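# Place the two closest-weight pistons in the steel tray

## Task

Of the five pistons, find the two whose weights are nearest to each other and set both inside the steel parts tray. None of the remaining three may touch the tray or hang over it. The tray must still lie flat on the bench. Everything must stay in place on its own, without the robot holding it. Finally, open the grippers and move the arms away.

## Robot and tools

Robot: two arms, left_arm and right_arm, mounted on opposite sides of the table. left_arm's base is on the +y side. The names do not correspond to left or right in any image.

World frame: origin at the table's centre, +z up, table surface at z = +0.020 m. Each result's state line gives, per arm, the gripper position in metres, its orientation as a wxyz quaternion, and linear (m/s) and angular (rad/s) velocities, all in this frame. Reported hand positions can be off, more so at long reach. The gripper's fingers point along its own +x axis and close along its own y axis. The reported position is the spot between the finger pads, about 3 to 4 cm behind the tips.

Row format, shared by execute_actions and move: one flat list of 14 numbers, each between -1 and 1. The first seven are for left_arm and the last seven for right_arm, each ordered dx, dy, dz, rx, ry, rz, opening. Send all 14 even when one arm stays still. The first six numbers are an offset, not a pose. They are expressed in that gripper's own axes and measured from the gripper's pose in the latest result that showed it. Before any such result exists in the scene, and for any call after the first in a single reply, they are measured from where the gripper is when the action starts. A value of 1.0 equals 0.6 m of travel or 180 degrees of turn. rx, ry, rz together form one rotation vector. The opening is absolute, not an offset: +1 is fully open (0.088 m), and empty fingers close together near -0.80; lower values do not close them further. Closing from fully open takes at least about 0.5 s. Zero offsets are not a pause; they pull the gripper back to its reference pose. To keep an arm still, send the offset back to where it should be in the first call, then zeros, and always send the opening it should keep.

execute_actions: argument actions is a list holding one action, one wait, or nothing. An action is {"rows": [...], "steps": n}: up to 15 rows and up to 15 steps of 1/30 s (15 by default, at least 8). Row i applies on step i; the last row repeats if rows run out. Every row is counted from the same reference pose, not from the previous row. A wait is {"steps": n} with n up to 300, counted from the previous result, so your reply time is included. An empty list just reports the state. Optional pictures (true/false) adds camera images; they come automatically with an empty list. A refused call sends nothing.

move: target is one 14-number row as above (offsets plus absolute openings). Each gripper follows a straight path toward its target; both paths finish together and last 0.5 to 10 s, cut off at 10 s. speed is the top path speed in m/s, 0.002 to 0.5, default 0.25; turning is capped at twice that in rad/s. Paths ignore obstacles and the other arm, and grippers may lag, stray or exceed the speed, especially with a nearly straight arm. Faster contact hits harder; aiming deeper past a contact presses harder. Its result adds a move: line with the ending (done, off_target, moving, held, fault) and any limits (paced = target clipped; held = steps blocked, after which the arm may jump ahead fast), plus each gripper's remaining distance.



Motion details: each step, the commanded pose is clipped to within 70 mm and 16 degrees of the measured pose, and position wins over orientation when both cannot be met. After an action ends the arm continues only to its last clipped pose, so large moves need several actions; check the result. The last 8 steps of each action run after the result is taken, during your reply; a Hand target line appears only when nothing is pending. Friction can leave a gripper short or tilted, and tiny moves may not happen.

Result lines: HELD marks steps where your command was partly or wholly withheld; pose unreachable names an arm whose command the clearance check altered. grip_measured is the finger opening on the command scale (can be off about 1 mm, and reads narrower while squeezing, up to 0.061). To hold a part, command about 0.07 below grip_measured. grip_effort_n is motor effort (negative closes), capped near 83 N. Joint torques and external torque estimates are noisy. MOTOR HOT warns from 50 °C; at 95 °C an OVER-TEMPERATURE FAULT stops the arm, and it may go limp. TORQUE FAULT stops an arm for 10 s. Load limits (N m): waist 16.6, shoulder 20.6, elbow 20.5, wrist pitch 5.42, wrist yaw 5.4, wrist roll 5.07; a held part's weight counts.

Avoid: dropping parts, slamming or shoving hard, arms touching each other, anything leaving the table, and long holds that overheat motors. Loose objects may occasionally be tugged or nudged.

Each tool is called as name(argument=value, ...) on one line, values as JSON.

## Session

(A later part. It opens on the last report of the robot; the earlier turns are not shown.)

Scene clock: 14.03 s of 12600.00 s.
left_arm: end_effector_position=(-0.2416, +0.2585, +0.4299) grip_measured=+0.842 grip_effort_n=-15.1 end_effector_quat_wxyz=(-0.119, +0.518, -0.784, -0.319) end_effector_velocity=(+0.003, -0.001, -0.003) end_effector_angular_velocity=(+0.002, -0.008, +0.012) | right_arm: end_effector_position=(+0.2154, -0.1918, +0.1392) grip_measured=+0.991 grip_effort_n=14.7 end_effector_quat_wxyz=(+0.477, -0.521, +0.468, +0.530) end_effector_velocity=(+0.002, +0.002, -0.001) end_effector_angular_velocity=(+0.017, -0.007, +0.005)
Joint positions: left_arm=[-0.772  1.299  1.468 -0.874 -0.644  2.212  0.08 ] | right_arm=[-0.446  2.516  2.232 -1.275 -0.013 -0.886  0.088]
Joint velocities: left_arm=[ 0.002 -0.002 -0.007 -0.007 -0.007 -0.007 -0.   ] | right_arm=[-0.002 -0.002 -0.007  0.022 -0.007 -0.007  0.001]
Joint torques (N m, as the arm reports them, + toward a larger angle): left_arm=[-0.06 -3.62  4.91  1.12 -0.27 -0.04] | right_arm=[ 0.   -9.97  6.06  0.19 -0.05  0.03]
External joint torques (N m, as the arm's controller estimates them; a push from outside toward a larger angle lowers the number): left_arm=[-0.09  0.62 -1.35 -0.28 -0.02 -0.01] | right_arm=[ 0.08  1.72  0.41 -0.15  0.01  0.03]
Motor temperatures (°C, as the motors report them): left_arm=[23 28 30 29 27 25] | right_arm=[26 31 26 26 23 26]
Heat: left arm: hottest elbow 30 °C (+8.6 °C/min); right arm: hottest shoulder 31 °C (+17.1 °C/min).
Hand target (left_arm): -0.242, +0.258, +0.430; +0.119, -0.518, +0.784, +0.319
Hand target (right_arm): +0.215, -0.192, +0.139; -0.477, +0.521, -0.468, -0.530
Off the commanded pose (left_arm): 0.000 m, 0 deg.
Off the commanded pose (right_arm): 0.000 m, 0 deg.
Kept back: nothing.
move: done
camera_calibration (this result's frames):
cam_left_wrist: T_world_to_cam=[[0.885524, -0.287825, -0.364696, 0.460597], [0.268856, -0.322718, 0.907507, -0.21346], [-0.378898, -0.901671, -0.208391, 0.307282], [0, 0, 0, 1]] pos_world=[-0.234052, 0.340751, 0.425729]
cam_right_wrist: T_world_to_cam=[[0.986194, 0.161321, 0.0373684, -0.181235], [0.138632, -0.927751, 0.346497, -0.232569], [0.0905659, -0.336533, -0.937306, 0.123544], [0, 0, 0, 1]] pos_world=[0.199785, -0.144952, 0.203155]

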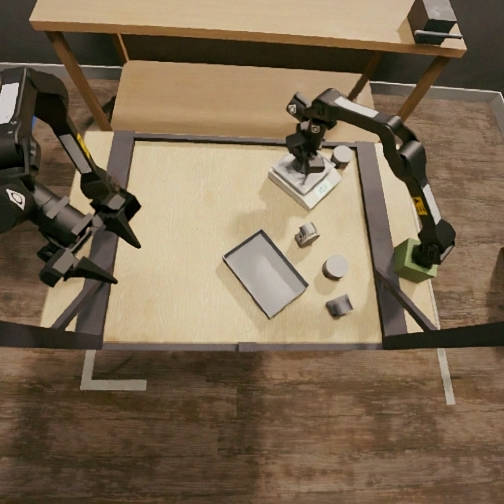

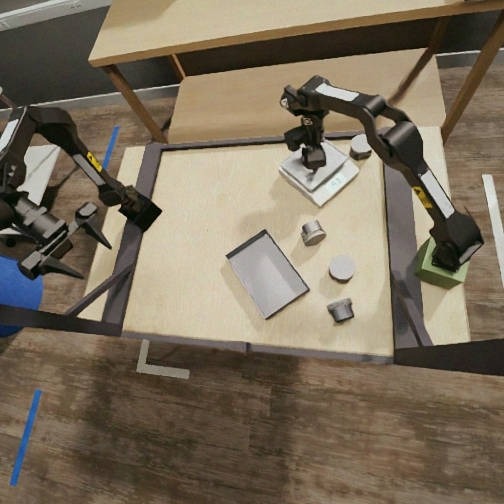

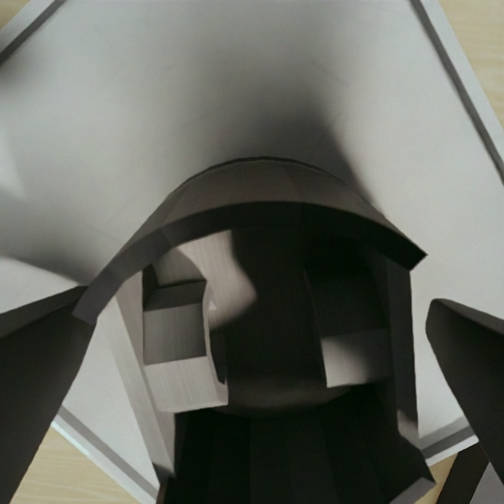

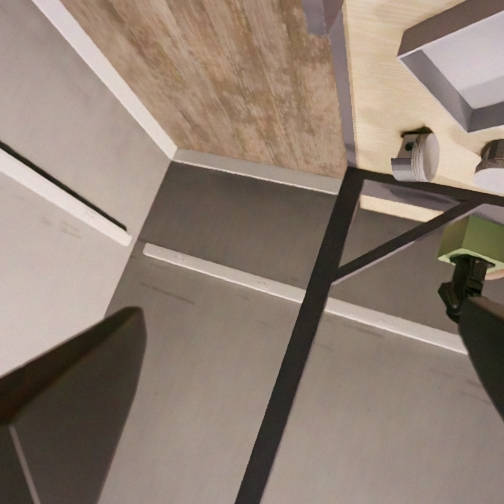

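move(target=[0,0,0,0,0,0,0.84,0.008,0.008,0,0,0,0,1], speed=0.05)

zoom_image(camera="cam_head_right", region=[290,150,370,210])

Scene clock: 15.00 s of 12600.00 s.
left_arm: end_effector_position=(-0.2416, +0.2585, +0.4299) grip_measured=+0.842 grip_effort_n=-14.7 end_effector_quat_wxyz=(-0.119, +0.518, -0.784, -0.319) end_effector_velocity=(+0.001, +0.002, -0.001) end_effector_angular_velocity=(+0.000, -0.003, +0.002) | right_arm: end_effector_position=(+0.2129, -0.1930, +0.1312) grip_measured=+0.993 grip_effort_n=14.2 end_effector_quat_wxyz=(+0.475, -0.522, +0.470, +0.530) end_effector_velocity=(-0.003, -0.006, -0.002) end_effector_angular_velocity=(-0.021, +0.010, -0.010)
Joint positions: left_arm=[-0.772  1.299  1.468 -0.874 -0.644  2.212  0.08 ] | right_arm=[-0.444  2.51   2.189 -1.243 -0.013 -0.884  0.088]
Joint velocities: left_arm=[-0.007 -0.002 -0.002 -0.007 -0.007 -0.007 -0.   ] | right_arm=[-0.002 -0.007 -0.022 -0.007  0.007  0.007 -0.   ]
Joint torques (N m, as the arm reports them, + toward a larger angle): left_arm=[-0.04 -3.6   4.89  1.12 -0.27 -0.04] | right_arm=[  0.39 -11.09   4.71   0.33  -0.07   0.17]
External joint torques (N m, as the arm's controller estimates them; a push from outside toward a larger angle lowers the number): left_arm=[-0.04  0.66 -1.39 -0.29 -0.02 -0.01] | right_arm=[ 0.32  0.49 -0.84  0.03 -0.01  0.16]
Motor temperatures (°C, as the motors report them): left_arm=[23 28 31 29 27 25] | right_arm=[26 31 26 26 23 26]
Heat: left arm: hottest elbow 31 °C (+12.0 °C/min); right arm: hottest shoulder 31 °C (+16.0 °C/min).
Hand target (left_arm): -0.242, +0.258, +0.430; +0.119, -0.518, +0.784, +0.319
Hand target (right_arm): +0.211, -0.192, +0.134; -0.477, +0.522, -0.468, -0.531
Off the commanded pose (left_arm): 0.000 m, 0 deg.
Off the commanded pose (right_arm): 0.004 m, 0 deg.
Kept back: nothing.
move: done
camera_calibration (this result's frames):
cam_left_wrist: T_world_to_cam=[[0.885524, -0.287825, -0.364696, 0.460597], [0.268856, -0.322718, 0.907507, -0.21346], [-0.378898, -0.901671, -0.208391, 0.307282], [0, 0, 0, 1]] pos_world=[-0.234052, 0.340751, 0.425729]
cam_right_wrist: T_world_to_cam=[[0.986363, 0.161083, 0.0337774, -0.177953], [0.139308, -0.926387, 0.349859, -0.230973], [0.0876473, -0.340382, -0.936193, 0.11554], [0, 0, 0, 1]] pos_world=[0.197576, -0.145977, 0.194987]

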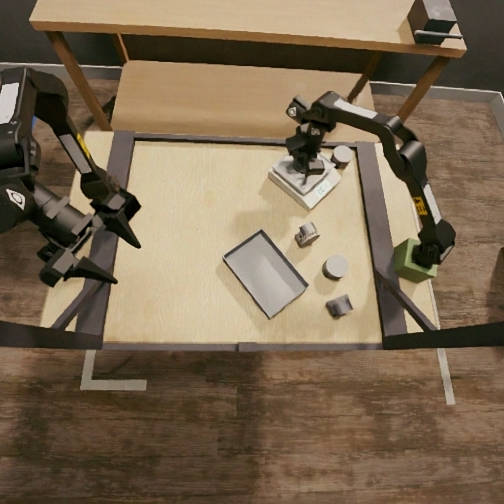

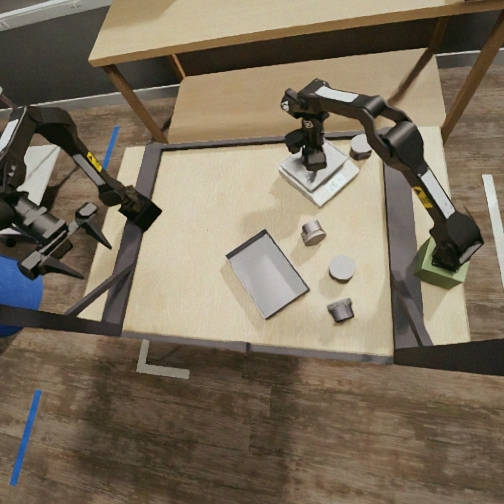

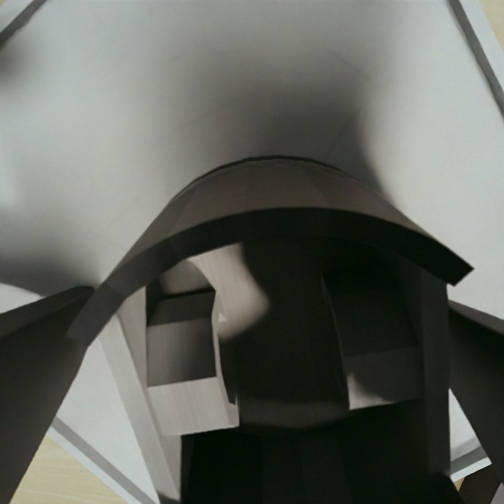

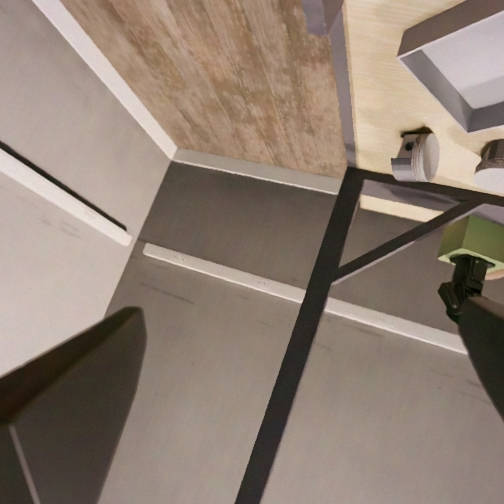

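Region (290, 150, 370, 210) of cam_head_right's 504x504 image, scaled by 6.300, with more detail than that image has; it fills the top 378 rows of this view, and the rest is white.

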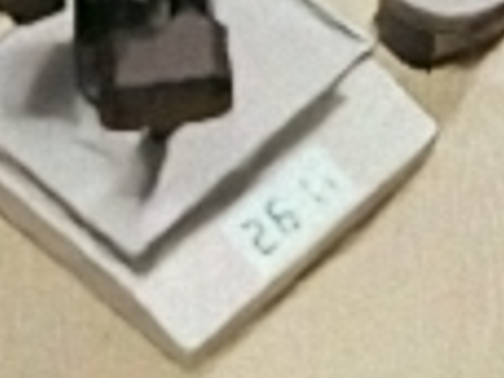

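move(target=[0,0,0,0,0,0,0.84,-0.09,0,0,0,0,0,1], speed=0.1)

zoom_image(camera="cam_head_right", region=[290,150,370,210])

Scene clock: 16.20 s of 12600.00 s.
left_arm: end_effector_position=(-0.2416, +0.2585, +0.4299) grip_measured=+0.842 grip_effort_n=-15.1 end_effector_quat_wxyz=(-0.119, +0.518, -0.784, -0.319) end_effector_velocity=(+0.002, +0.000, -0.001) end_effector_angular_velocity=(+0.000, -0.003, +0.007) | right_arm: end_effector_position=(+0.2110, -0.1950, +0.1765) grip_measured=+0.993 grip_effort_n=14.7 end_effector_quat_wxyz=(+0.475, -0.522, +0.470, +0.530) end_effector_velocity=(-0.001, -0.001, +0.001) end_effector_angular_velocity=(+0.000, +0.010, +0.020)
Joint positions: left_arm=[-0.772  1.299  1.468 -0.874 -0.644  2.212  0.08 ] | right_arm=[-0.444  2.494  2.34  -1.41  -0.013 -0.884  0.088]
Joint velocities: left_arm=[-0.002 -0.002 -0.002 -0.007 -0.007 -0.007  0.   ] | right_arm=[-0.002 -0.002 -0.002 -0.007 -0.007 -0.022 -0.   ]
Joint torques (N m, as the arm reports them, + toward a larger angle): left_arm=[-0.05 -3.6   4.9   1.12 -0.26 -0.04] | right_arm=[ -0.06 -11.15   7.51   0.02  -0.05  -0.01]
External joint torques (N m, as the arm's controller estimates them; a push from outside toward a larger angle lowers the number): left_arm=[-0.05  0.72 -1.41 -0.29 -0.01 -0.01] | right_arm=[-0.08  0.4   1.92 -0.28  0.01 -0.01]
Motor temperatures (°C, as the motors report them): left_arm=[23 28 31 29 27 25] | right_arm=[26 32 26 26 23 26]
Heat: left arm: hottest elbow 31 °C (+11.1 °C/min); right arm: hottest shoulder 32 °C (+18.5 °C/min).
Hand target (left_arm): -0.242, +0.258, +0.430; +0.119, -0.518, +0.784, +0.319
Hand target (right_arm): +0.212, -0.194, +0.185; -0.482, +0.522, -0.463, -0.530
Off the commanded pose (left_arm): 0.000 m, 0 deg.
Off the commanded pose (right_arm): 0.009 m, 0 deg.
joint sent to its limit (right arm) — the command would take joint 3 (elbow) past its upper limit, so that joint was sent only as far as its limit.
Kept back: nothing.
move: off_target (right_arm)
camera_calibration (this result's frames):
cam_left_wrist: T_world_to_cam=[[0.885524, -0.287825, -0.364696, 0.460597], [0.268856, -0.322718, 0.907507, -0.21346], [-0.378898, -0.901671, -0.208391, 0.307282], [0, 0, 0, 1]] pos_world=[-0.234052, 0.340751, 0.425729]
cam_right_wrist: T_world_to_cam=[[0.986381, 0.161101, 0.0331619, -0.177176], [0.139495, -0.926196, 0.350288, -0.248437], [0.0871463, -0.340891, -0.936055, 0.15745], [0, 0, 0, 1]] pos_world=[0.195698, -0.147885, 0.240282]

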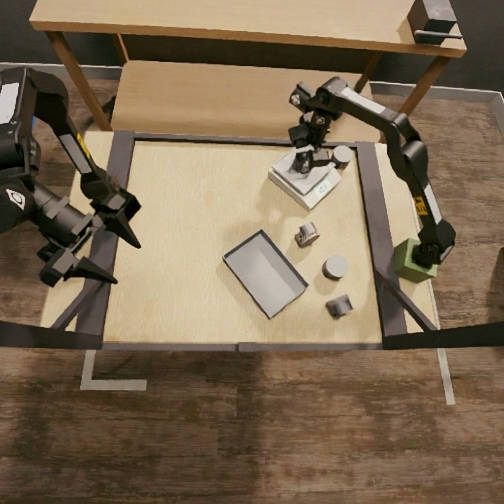

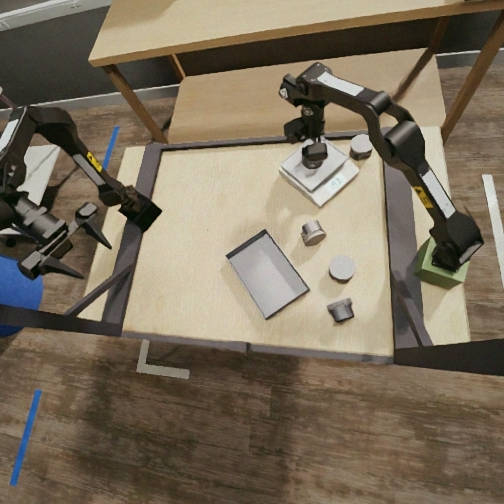

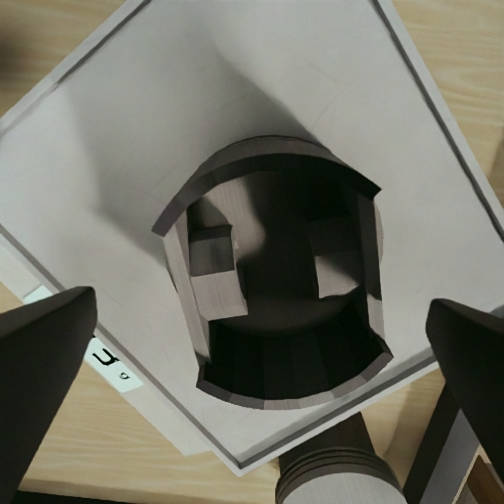

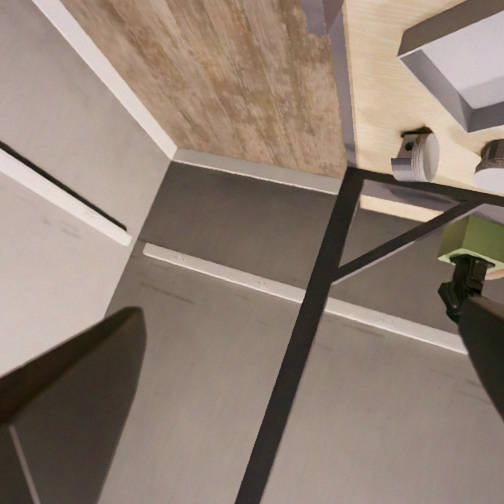

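Region (290, 150, 370, 210) of cam_head_right's 504x504 image, scaled by 6.300, with more detail than that image has; it fills the top 378 rows of this view, and the rest is white.

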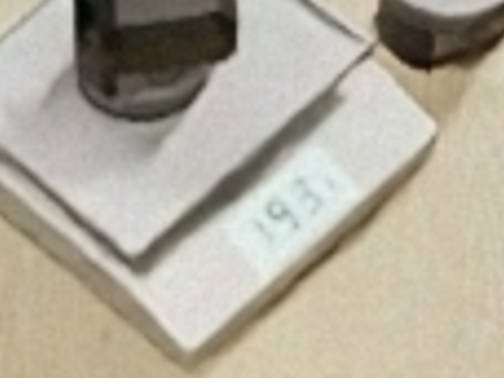

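move(target=[0,0,0,0,0,0,0.84,0.063,-0.006,0,-0.04,0,0,1], speed=0.1)

move(target=[0,0,0,0,0,0,0.84,0,0,0,0,0,0,0])

move(target=[0,0,0,0,0,0,0.84,-0.06,0.02,-0.02,0,0,0,0])

move(target=[0,0,0,0,0,0,0.84,-0.02,0.27,-0.125,0,0,0,0])

Scene clock: 17.60 s of 12600.00 s.
left_arm: end_effector_position=(-0.2416, +0.2585, +0.4299) grip_measured=+0.842 grip_effort_n=-15.1 end_effector_quat_wxyz=(-0.119, +0.518, -0.784, -0.319) end_effector_velocity=(+0.004, +0.001, -0.005) end_effector_angular_velocity=(+0.005, -0.022, +0.007) | right_arm: end_effector_position=(+0.2151, -0.1917, +0.1470) grip_measured=+0.993 grip_effort_n=14.2 end_effector_quat_wxyz=(+0.448, -0.551, +0.430, +0.558) end_effector_velocity=(-0.002, +0.004, +0.001) end_effector_angular_velocity=(+0.020, +0.010, +0.025)
Joint positions: left_arm=[-0.772  1.299  1.468 -0.874 -0.644  2.212  0.08 ] | right_arm=[-0.445  2.498  2.229 -1.278 -0.013 -1.009  0.088]
Joint velocities: left_arm=[-0.002 -0.002 -0.007 -0.022 -0.007 -0.007 -0.   ] | right_arm=[ 0.002 -0.002 -0.002  0.007 -0.022 -0.022 -0.   ]
Joint torques (N m, as the arm reports them, + toward a larger angle): left_arm=[-0.05 -3.61  4.89  1.12 -0.26 -0.04] | right_arm=[-0.25 -8.59  4.96  0.38 -0.07 -0.12]
External joint torques (N m, as the arm's controller estimates them; a push from outside toward a larger angle lowers the number): left_arm=[-0.03  0.67 -1.37 -0.27 -0.02 -0.02] | right_arm=[-0.43  3.06 -0.67  0.06  0.01 -0.12]
Motor temperatures (°C, as the motors report them): left_arm=[23 28 31 29 27 25] | right_arm=[26 32 26 26 23 26]
Heat: left arm: hottest elbow 31 °C (+10.2 °C/min); right arm: hottest shoulder 32 °C (+17.0 °C/min).
Hand target (left_arm): -0.242, +0.258, +0.430; +0.119, -0.518, +0.784, +0.319
Hand target (right_arm): +0.215, -0.194, +0.139; -0.441, +0.550, -0.436, -0.559
Off the commanded pose (left_arm): 0.000 m, 0 deg.
Off the commanded pose (right_arm): 0.009 m, 1 deg.
Kept back: nothing.
move: off_target (right_arm)
camera_calibration (this result's frames):
cam_left_wrist: T_world_to_cam=[[0.885524, -0.287825, -0.364696, 0.460597], [0.268856, -0.322718, 0.907507, -0.21346], [-0.378898, -0.901671, -0.208391, 0.307282], [0, 0, 0, 1]] pos_world=[-0.234052, 0.340751, 0.425729]
cam_right_wrist: T_world_to_cam=[[0.95842, 0.280911, 0.050209, -0.154245], [0.247784, -0.906498, 0.341853, -0.253874], [0.141545, -0.315198, -0.938411, 0.124178], [0, 0, 0, 1]] pos_world=[0.193161, -0.147667, 0.211062]

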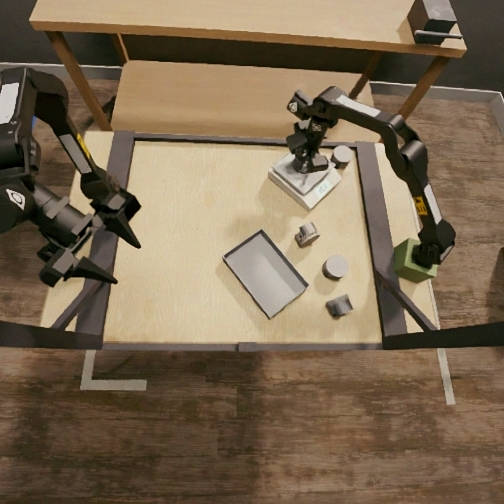

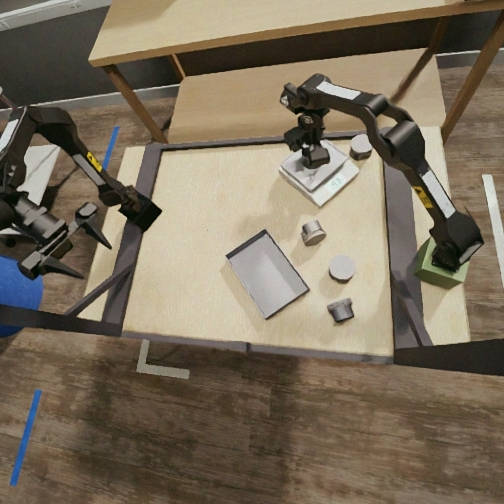

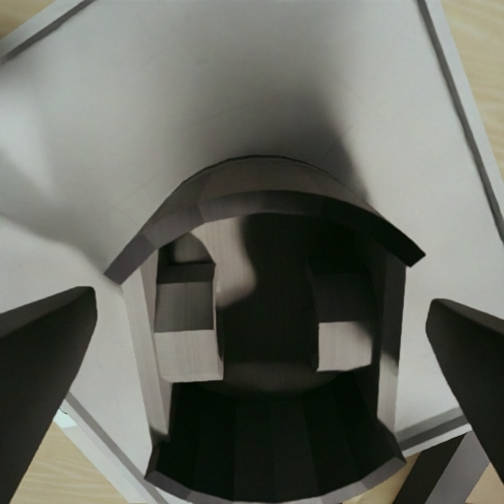

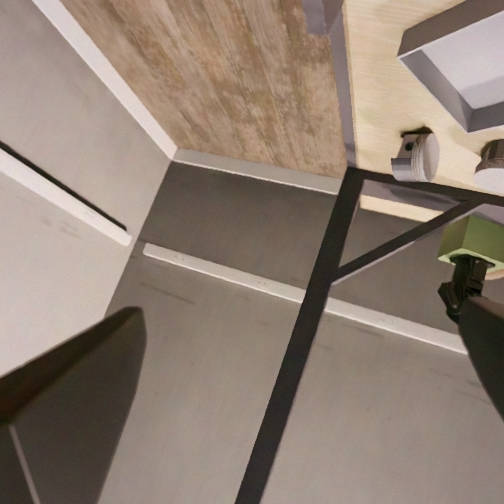

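Scene clock: 18.13 s of 12600.00 s.
left_arm: end_effector_position=(-0.2416, +0.2585, +0.4299) grip_measured=+0.842 grip_effort_n=-15.1 end_effector_quat_wxyz=(-0.119, +0.518, -0.784, -0.319) end_effector_velocity=(-0.001, +0.001, +0.001) end_effector_angular_velocity=(-0.003, +0.011, +0.002) | right_arm: end_effector_position=(+0.2153, -0.1918, +0.1470) grip_measured=+0.273 grip_effort_n=-83.5 end_effector_quat_wxyz=(+0.448, -0.551, +0.430, +0.557) end_effector_velocity=(+0.001, +0.001, +0.001) end_effector_angular_velocity=(+0.021, +0.010, +0.001)
Joint positions: left_arm=[-0.772  1.299  1.468 -0.874 -0.644  2.212  0.08 ] | right_arm=[-0.445  2.498  2.229 -1.278 -0.011 -1.009  0.052]
Joint velocities: left_arm=[-0.007 -0.002 -0.002  0.007 -0.007 -0.007 -0.   ] | right_arm=[-0.007 -0.002 -0.002  0.007 -0.022 -0.007 -0.   ]
Joint torques (N m, as the arm reports them, + toward a larger angle): left_arm=[-0.05 -3.57  4.89  1.13 -0.27 -0.04] | right_arm=[ 0.02 -9.92  6.24  0.19 -0.11  0.01]
External joint torques (N m, as the arm's controller estimates them; a push from outside toward a larger angle lowers the number): left_arm=[-0.03  0.64 -1.4  -0.3  -0.03 -0.01] | right_arm=[ 0.16  1.78  0.56 -0.14 -0.06  0.01]
Motor temperatures (°C, as the motors report them): left_arm=[23 28 31 29 27 25] | right_arm=[26 32 26 26 23 26]
Heat: left arm: hottest elbow 31 °C (+9.9 °C/min); right arm: hottest shoulder 32 °C (+16.5 °C/min).
Hand target (left_arm): -0.242, +0.258, +0.430; +0.119, -0.518, +0.784, +0.319
Hand target (right_arm): +0.215, -0.192, +0.147; -0.448, +0.551, -0.430, -0.558
Off the commanded pose (left_arm): 0.000 m, 0 deg.
Off the commanded pose (right_arm): 0.000 m, 0 deg.
Kept back: nothing.
move: done
camera_calibration (this result's frames):
cam_left_wrist: T_world_to_cam=[[0.885524, -0.287825, -0.364696, 0.460597], [0.268856, -0.322718, 0.907507, -0.21346], [-0.378898, -0.901671, -0.208391, 0.307282], [0, 0, 0, 1]] pos_world=[-0.234052, 0.340751, 0.425729]
cam_right_wrist: T_world_to_cam=[[0.958361, 0.280916, 0.0512818, -0.154573], [0.247288, -0.906234, 0.342913, -0.25402], [0.142803, -0.315954, -0.937966, 0.123632], [0, 0, 0, 1]] pos_world=[0.193298, -0.147717, 0.210996]

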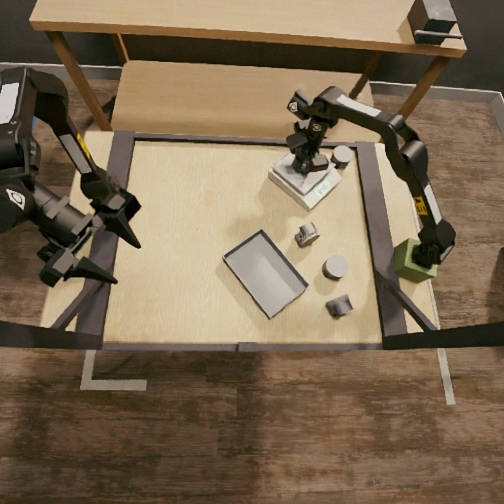

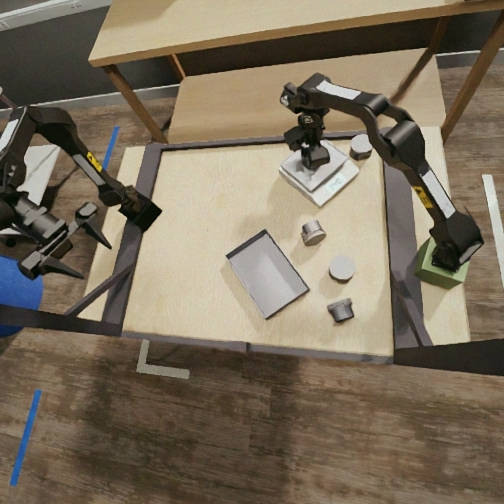

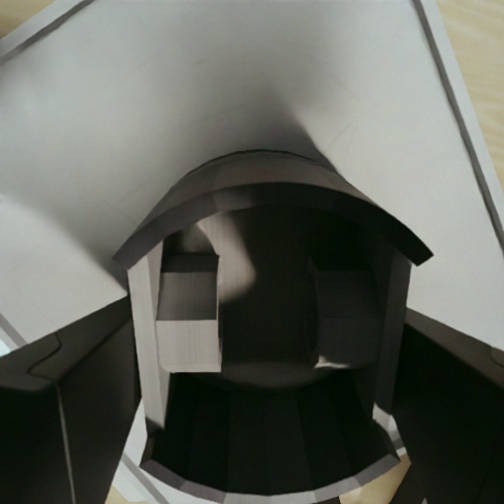

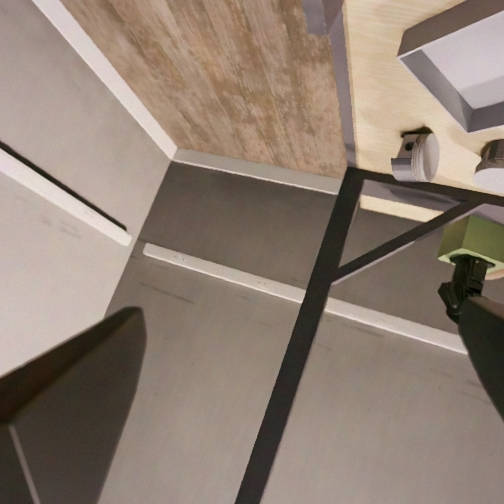

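Scene clock: 18.97 s of 12600.00 s.
left_arm: end_effector_position=(-0.2416, +0.2585, +0.4299) grip_measured=+0.842 grip_effort_n=-14.7 end_effector_quat_wxyz=(-0.119, +0.518, -0.784, -0.319) end_effector_velocity=(-0.001, +0.003, -0.003) end_effector_angular_velocity=(+0.025, +0.013, -0.008) | right_arm: end_effector_position=(+0.2058, -0.2055, +0.1751) grip_measured=+0.273 grip_effort_n=-83.5 end_effector_quat_wxyz=(+0.445, -0.550, +0.434, +0.557) end_effector_velocity=(-0.007, -0.004, -0.006) end_effector_angular_velocity=(-0.007, +0.038, +0.005)
Joint positions: left_arm=[-0.772  1.299  1.468 -0.874 -0.644  2.212  0.08 ] | right_arm=[-0.451  2.413  2.186 -1.331 -0.011 -1.014  0.052]
Joint velocities: left_arm=[-0.002 -0.002 -0.002 -0.007  0.022 -0.022 -0.   ] | right_arm=[-0.002 -0.002 -0.027 -0.007 -0.022 -0.007 -0.   ]
Joint torques (N m, as the arm reports them, + toward a larger angle): left_arm=[-0.06 -3.59  4.91  1.11 -0.26 -0.04] | right_arm=[ -0.2  -11.42   5.67   0.04  -0.06  -0.11]
External joint torques (N m, as the arm's controller estimates them; a push from outside toward a larger angle lowers the number): left_arm=[-0.04  0.64 -1.35 -0.3  -0.02  0.  ] | right_arm=[-0.23 -0.18 -0.02 -0.31  0.01 -0.11]
Motor temperatures (°C, as the motors report them): left_arm=[23 28 31 29 27 25] | right_arm=[26 32 26 26 23 26]
Heat: left arm: hottest elbow 31 °C (+9.5 °C/min); right arm: hottest shoulder 32 °C (+15.8 °C/min).
Hand target (left_arm): -0.242, +0.258, +0.430; +0.119, -0.518, +0.784, +0.319
Hand target (right_arm): +0.206, -0.207, +0.182; -0.448, +0.551, -0.430, -0.557
Off the commanded pose (left_arm): 0.000 m, 0 deg.
Off the commanded pose (right_arm): 0.008 m, 1 deg.
Kept back: nothing.
move: done
camera_calibration (this result's frames):
cam_left_wrist: T_world_to_cam=[[0.885524, -0.287825, -0.364696, 0.460597], [0.268856, -0.322718, 0.907507, -0.21346], [-0.378898, -0.901671, -0.208391, 0.307282], [0, 0, 0, 1]] pos_world=[-0.234052, 0.340751, 0.425729]
cam_right_wrist: T_world_to_cam=[[0.959029, 0.280173, 0.0420326, -0.141694], [0.248815, -0.90389, 0.347956, -0.274479], [0.135481, -0.323242, -0.936568, 0.146766], [0, 0, 0, 1]] pos_world=[0.184299, -0.160959, 0.238919]

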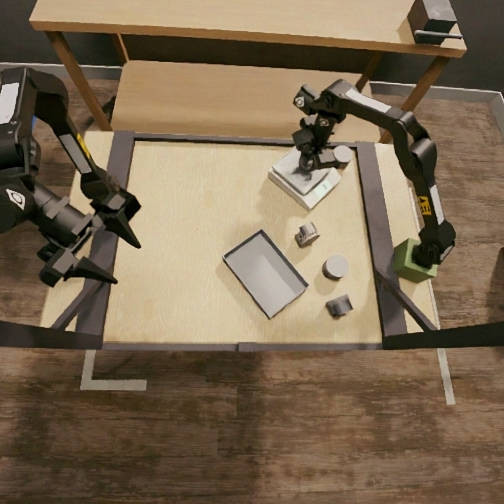

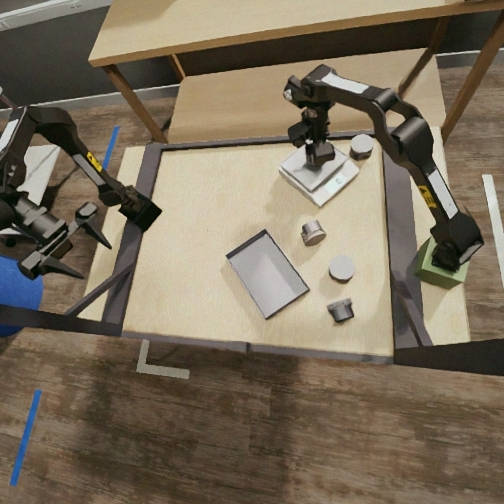

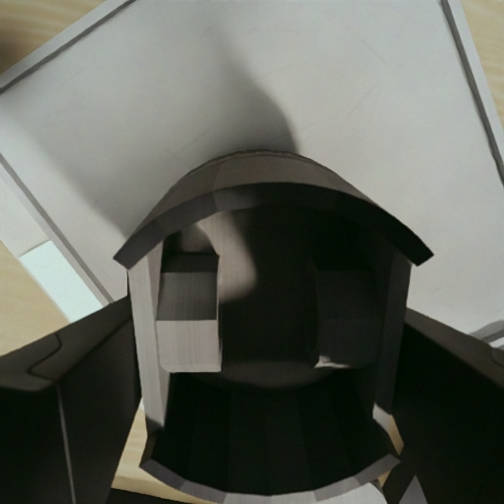

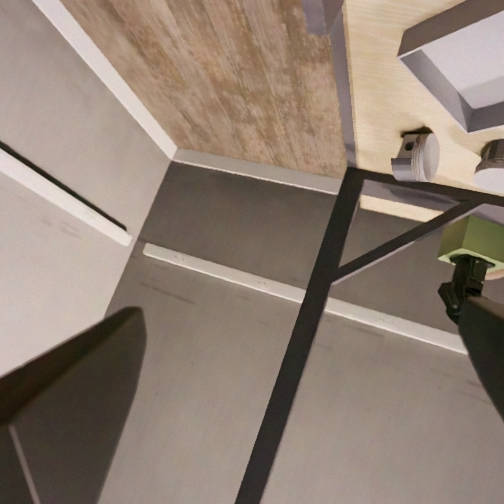

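Scene clock: 20.27 s of 12600.00 s.
left_arm: end_effector_position=(-0.2416, +0.2585, +0.4299) grip_measured=+0.842 grip_effort_n=-14.7 end_effector_quat_wxyz=(-0.119, +0.518, -0.784, -0.319) end_effector_velocity=(+0.005, -0.001, -0.000) end_effector_angular_velocity=(+0.000, -0.004, +0.026) | right_arm: end_effector_position=(+0.0661, -0.3170, +0.1798) grip_measured=+0.273 grip_effort_n=-83.5 end_effector_quat_wxyz=(+0.439, -0.550, +0.440, +0.558) end_effector_velocity=(-0.003, -0.001, -0.001) end_effector_angular_velocity=(+0.007, +0.004, +0.010)
Joint positions: left_arm=[-0.772  1.299  1.468 -0.874 -0.644  2.212  0.08 ] | right_arm=[-0.384  1.705  1.152 -1.019 -0.011 -0.946  0.052]
Joint velocities: left_arm=[-0.002 -0.002  0.002 -0.022 -0.022 -0.022 -0.   ] | right_arm=[ 0.002 -0.012 -0.017  0.007 -0.007 -0.007 -0.   ]
Joint torques (N m, as the arm reports them, + toward a larger angle): left_arm=[-0.07 -3.57  4.9   1.11 -0.26 -0.04] | right_arm=[ 0.27 -6.88  5.33  0.37  0.    0.16]
External joint torques (N m, as the arm's controller estimates them; a push from outside toward a larger angle lowers the number): left_arm=[-0.07  0.69 -1.34 -0.28 -0.01 -0.01] | right_arm=[ 0.23 -0.53 -0.02  0.08  0.07  0.17]
Motor temperatures (°C, as the motors report them): left_arm=[23 28 31 29 27 25] | right_arm=[26 33 27 26 23 26]
Heat: left arm: hottest elbow 31 °C (+8.9 °C/min); right arm: hottest shoulder 33 °C (+17.8 °C/min).
Hand target (left_arm): -0.242, +0.258, +0.430; +0.119, -0.518, +0.784, +0.319
Hand target (right_arm): +0.065, -0.317, +0.183; -0.444, +0.551, -0.435, -0.557
Off the commanded pose (left_arm): 0.000 m, 0 deg.
Off the commanded pose (right_arm): 0.006 m, 1 deg.
Kept back: nothing.
move: done
camera_calibration (this result's frames):
cam_left_wrist: T_world_to_cam=[[0.885524, -0.287825, -0.364696, 0.460597], [0.268856, -0.322718, 0.907507, -0.21346], [-0.378898, -0.901671, -0.208391, 0.307282], [0, 0, 0, 1]] pos_world=[-0.234052, 0.340751, 0.425729]
cam_right_wrist: T_world_to_cam=[[0.959292, 0.280918, 0.0290554, 0.0258335], [0.25283, -0.900079, 0.354874, -0.342407], [0.125843, -0.333082, -0.934463, 0.131145], [0, 0, 0, 1]] pos_world=[0.045285, -0.271768, 0.243311]

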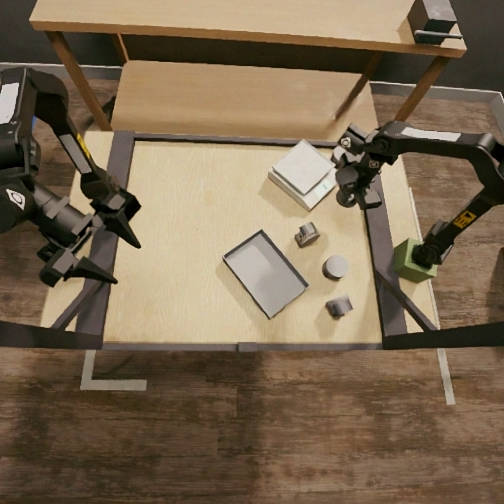

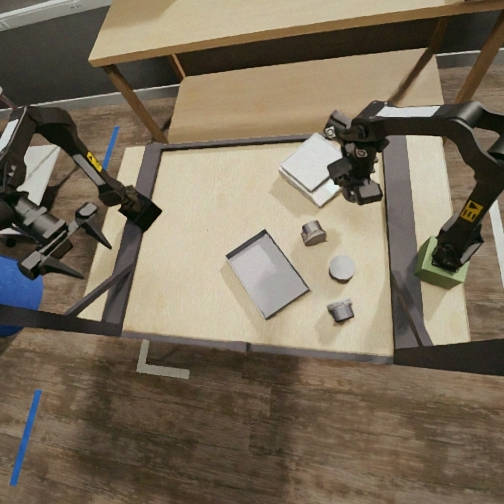

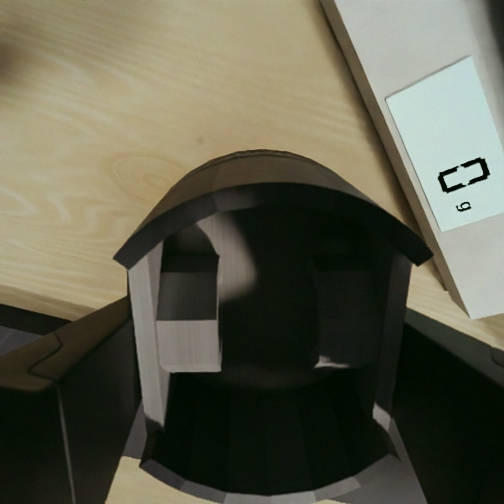

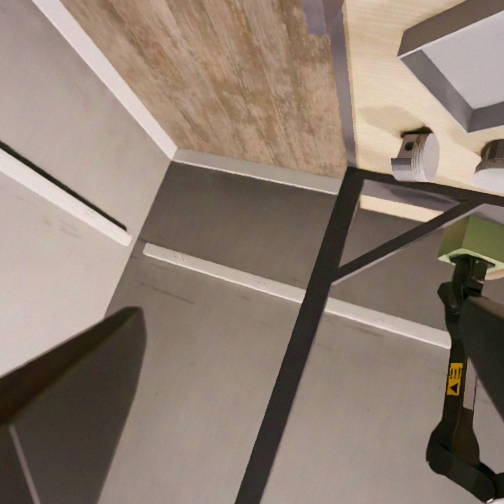

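move(target=[0,0,0,0,0,0,0.84,0.168,0.05,0.05,0,0,0,0], speed=0.12)

Scene clock: 21.87 s of 12600.00 s.
left_arm: end_effector_position=(-0.2416, +0.2585, +0.4299) grip_measured=+0.842 grip_effort_n=-15.1 end_effector_quat_wxyz=(-0.119, +0.518, -0.784, -0.319) end_effector_velocity=(+0.004, -0.001, -0.004) end_effector_angular_velocity=(-0.010, -0.035, +0.010) | right_arm: end_effector_position=(+0.0317, -0.2933, +0.0822) grip_measured=+0.273 grip_effort_n=-83.5 end_effector_quat_wxyz=(+0.441, -0.550, +0.437, +0.558) end_effector_velocity=(-0.003, -0.005, -0.003) end_effector_angular_velocity=(-0.022, +0.006, -0.005)
Joint positions: left_arm=[-0.772  1.299  1.468 -0.874 -0.644  2.212  0.08 ] | right_arm=[-0.242  1.883  0.931 -0.612 -0.011 -0.805  0.052]
Joint velocities: left_arm=[-0.002  0.002 -0.002 -0.022 -0.022  0.007 -0.   ] | right_arm=[ 0.002  0.007 -0.007 -0.007  0.007  0.007 -0.   ]
Joint torques (N m, as the arm reports them, + toward a larger angle): left_arm=[-0.07 -3.58  4.88  1.12 -0.27 -0.04] | right_arm=[ 0.26 -5.07  4.07  0.37  0.    0.17]
External joint torques (N m, as the arm's controller estimates them; a push from outside toward a larger angle lowers the number): left_arm=[-0.07  0.56 -1.32 -0.27 -0.03 -0.01] | right_arm=[ 0.23  1.61 -0.26  0.08  0.06  0.17]
Motor temperatures (°C, as the motors report them): left_arm=[23 28 31 29 27 25] | right_arm=[26 33 27 26 23 26]
Heat: left arm: hottest elbow 31 °C (+8.2 °C/min); right arm: hottest shoulder 33 °C (+16.5 °C/min).
Hand target (left_arm): -0.242, +0.258, +0.430; +0.119, -0.518, +0.784, +0.319
Hand target (right_arm): +0.030, -0.294, +0.080; -0.439, +0.551, -0.440, -0.557
Off the commanded pose (left_arm): 0.000 m, 0 deg.
Off the commanded pose (right_arm): 0.004 m, 0 deg.
Kept back: nothing.
move: done
camera_calibration (this result's frames):
cam_left_wrist: T_world_to_cam=[[0.885524, -0.287825, -0.364696, 0.460597], [0.268856, -0.322718, 0.907507, -0.21346], [-0.378898, -0.901671, -0.208391, 0.307282], [0, 0, 0, 1]] pos_world=[-0.234052, 0.340751, 0.425729]
cam_right_wrist: T_world_to_cam=[[0.958856, 0.281854, 0.0339593, 0.0548977], [0.252624, -0.901696, 0.350891, -0.277891], [0.129521, -0.327876, -0.9358, 0.0537543], [0, 0, 0, 1]] pos_world=[0.0106007, -0.248422, 0.145949]

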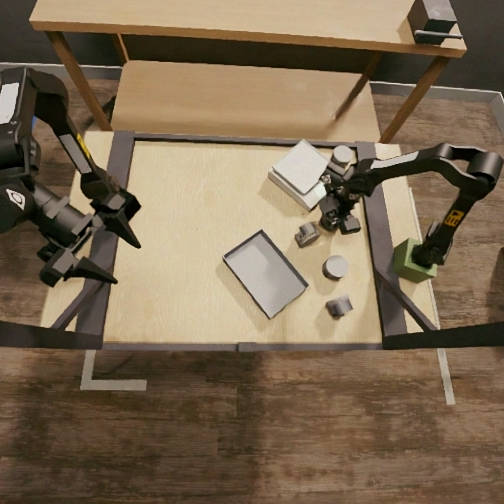

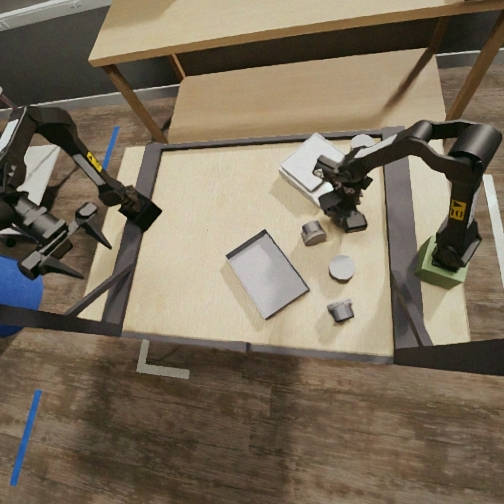

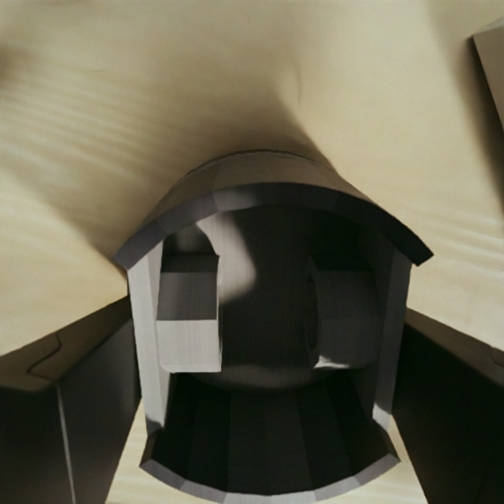

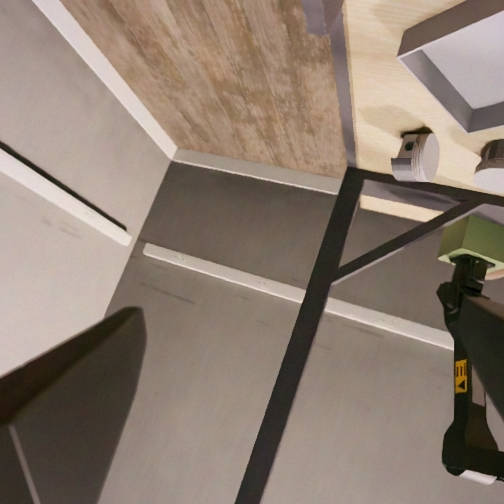

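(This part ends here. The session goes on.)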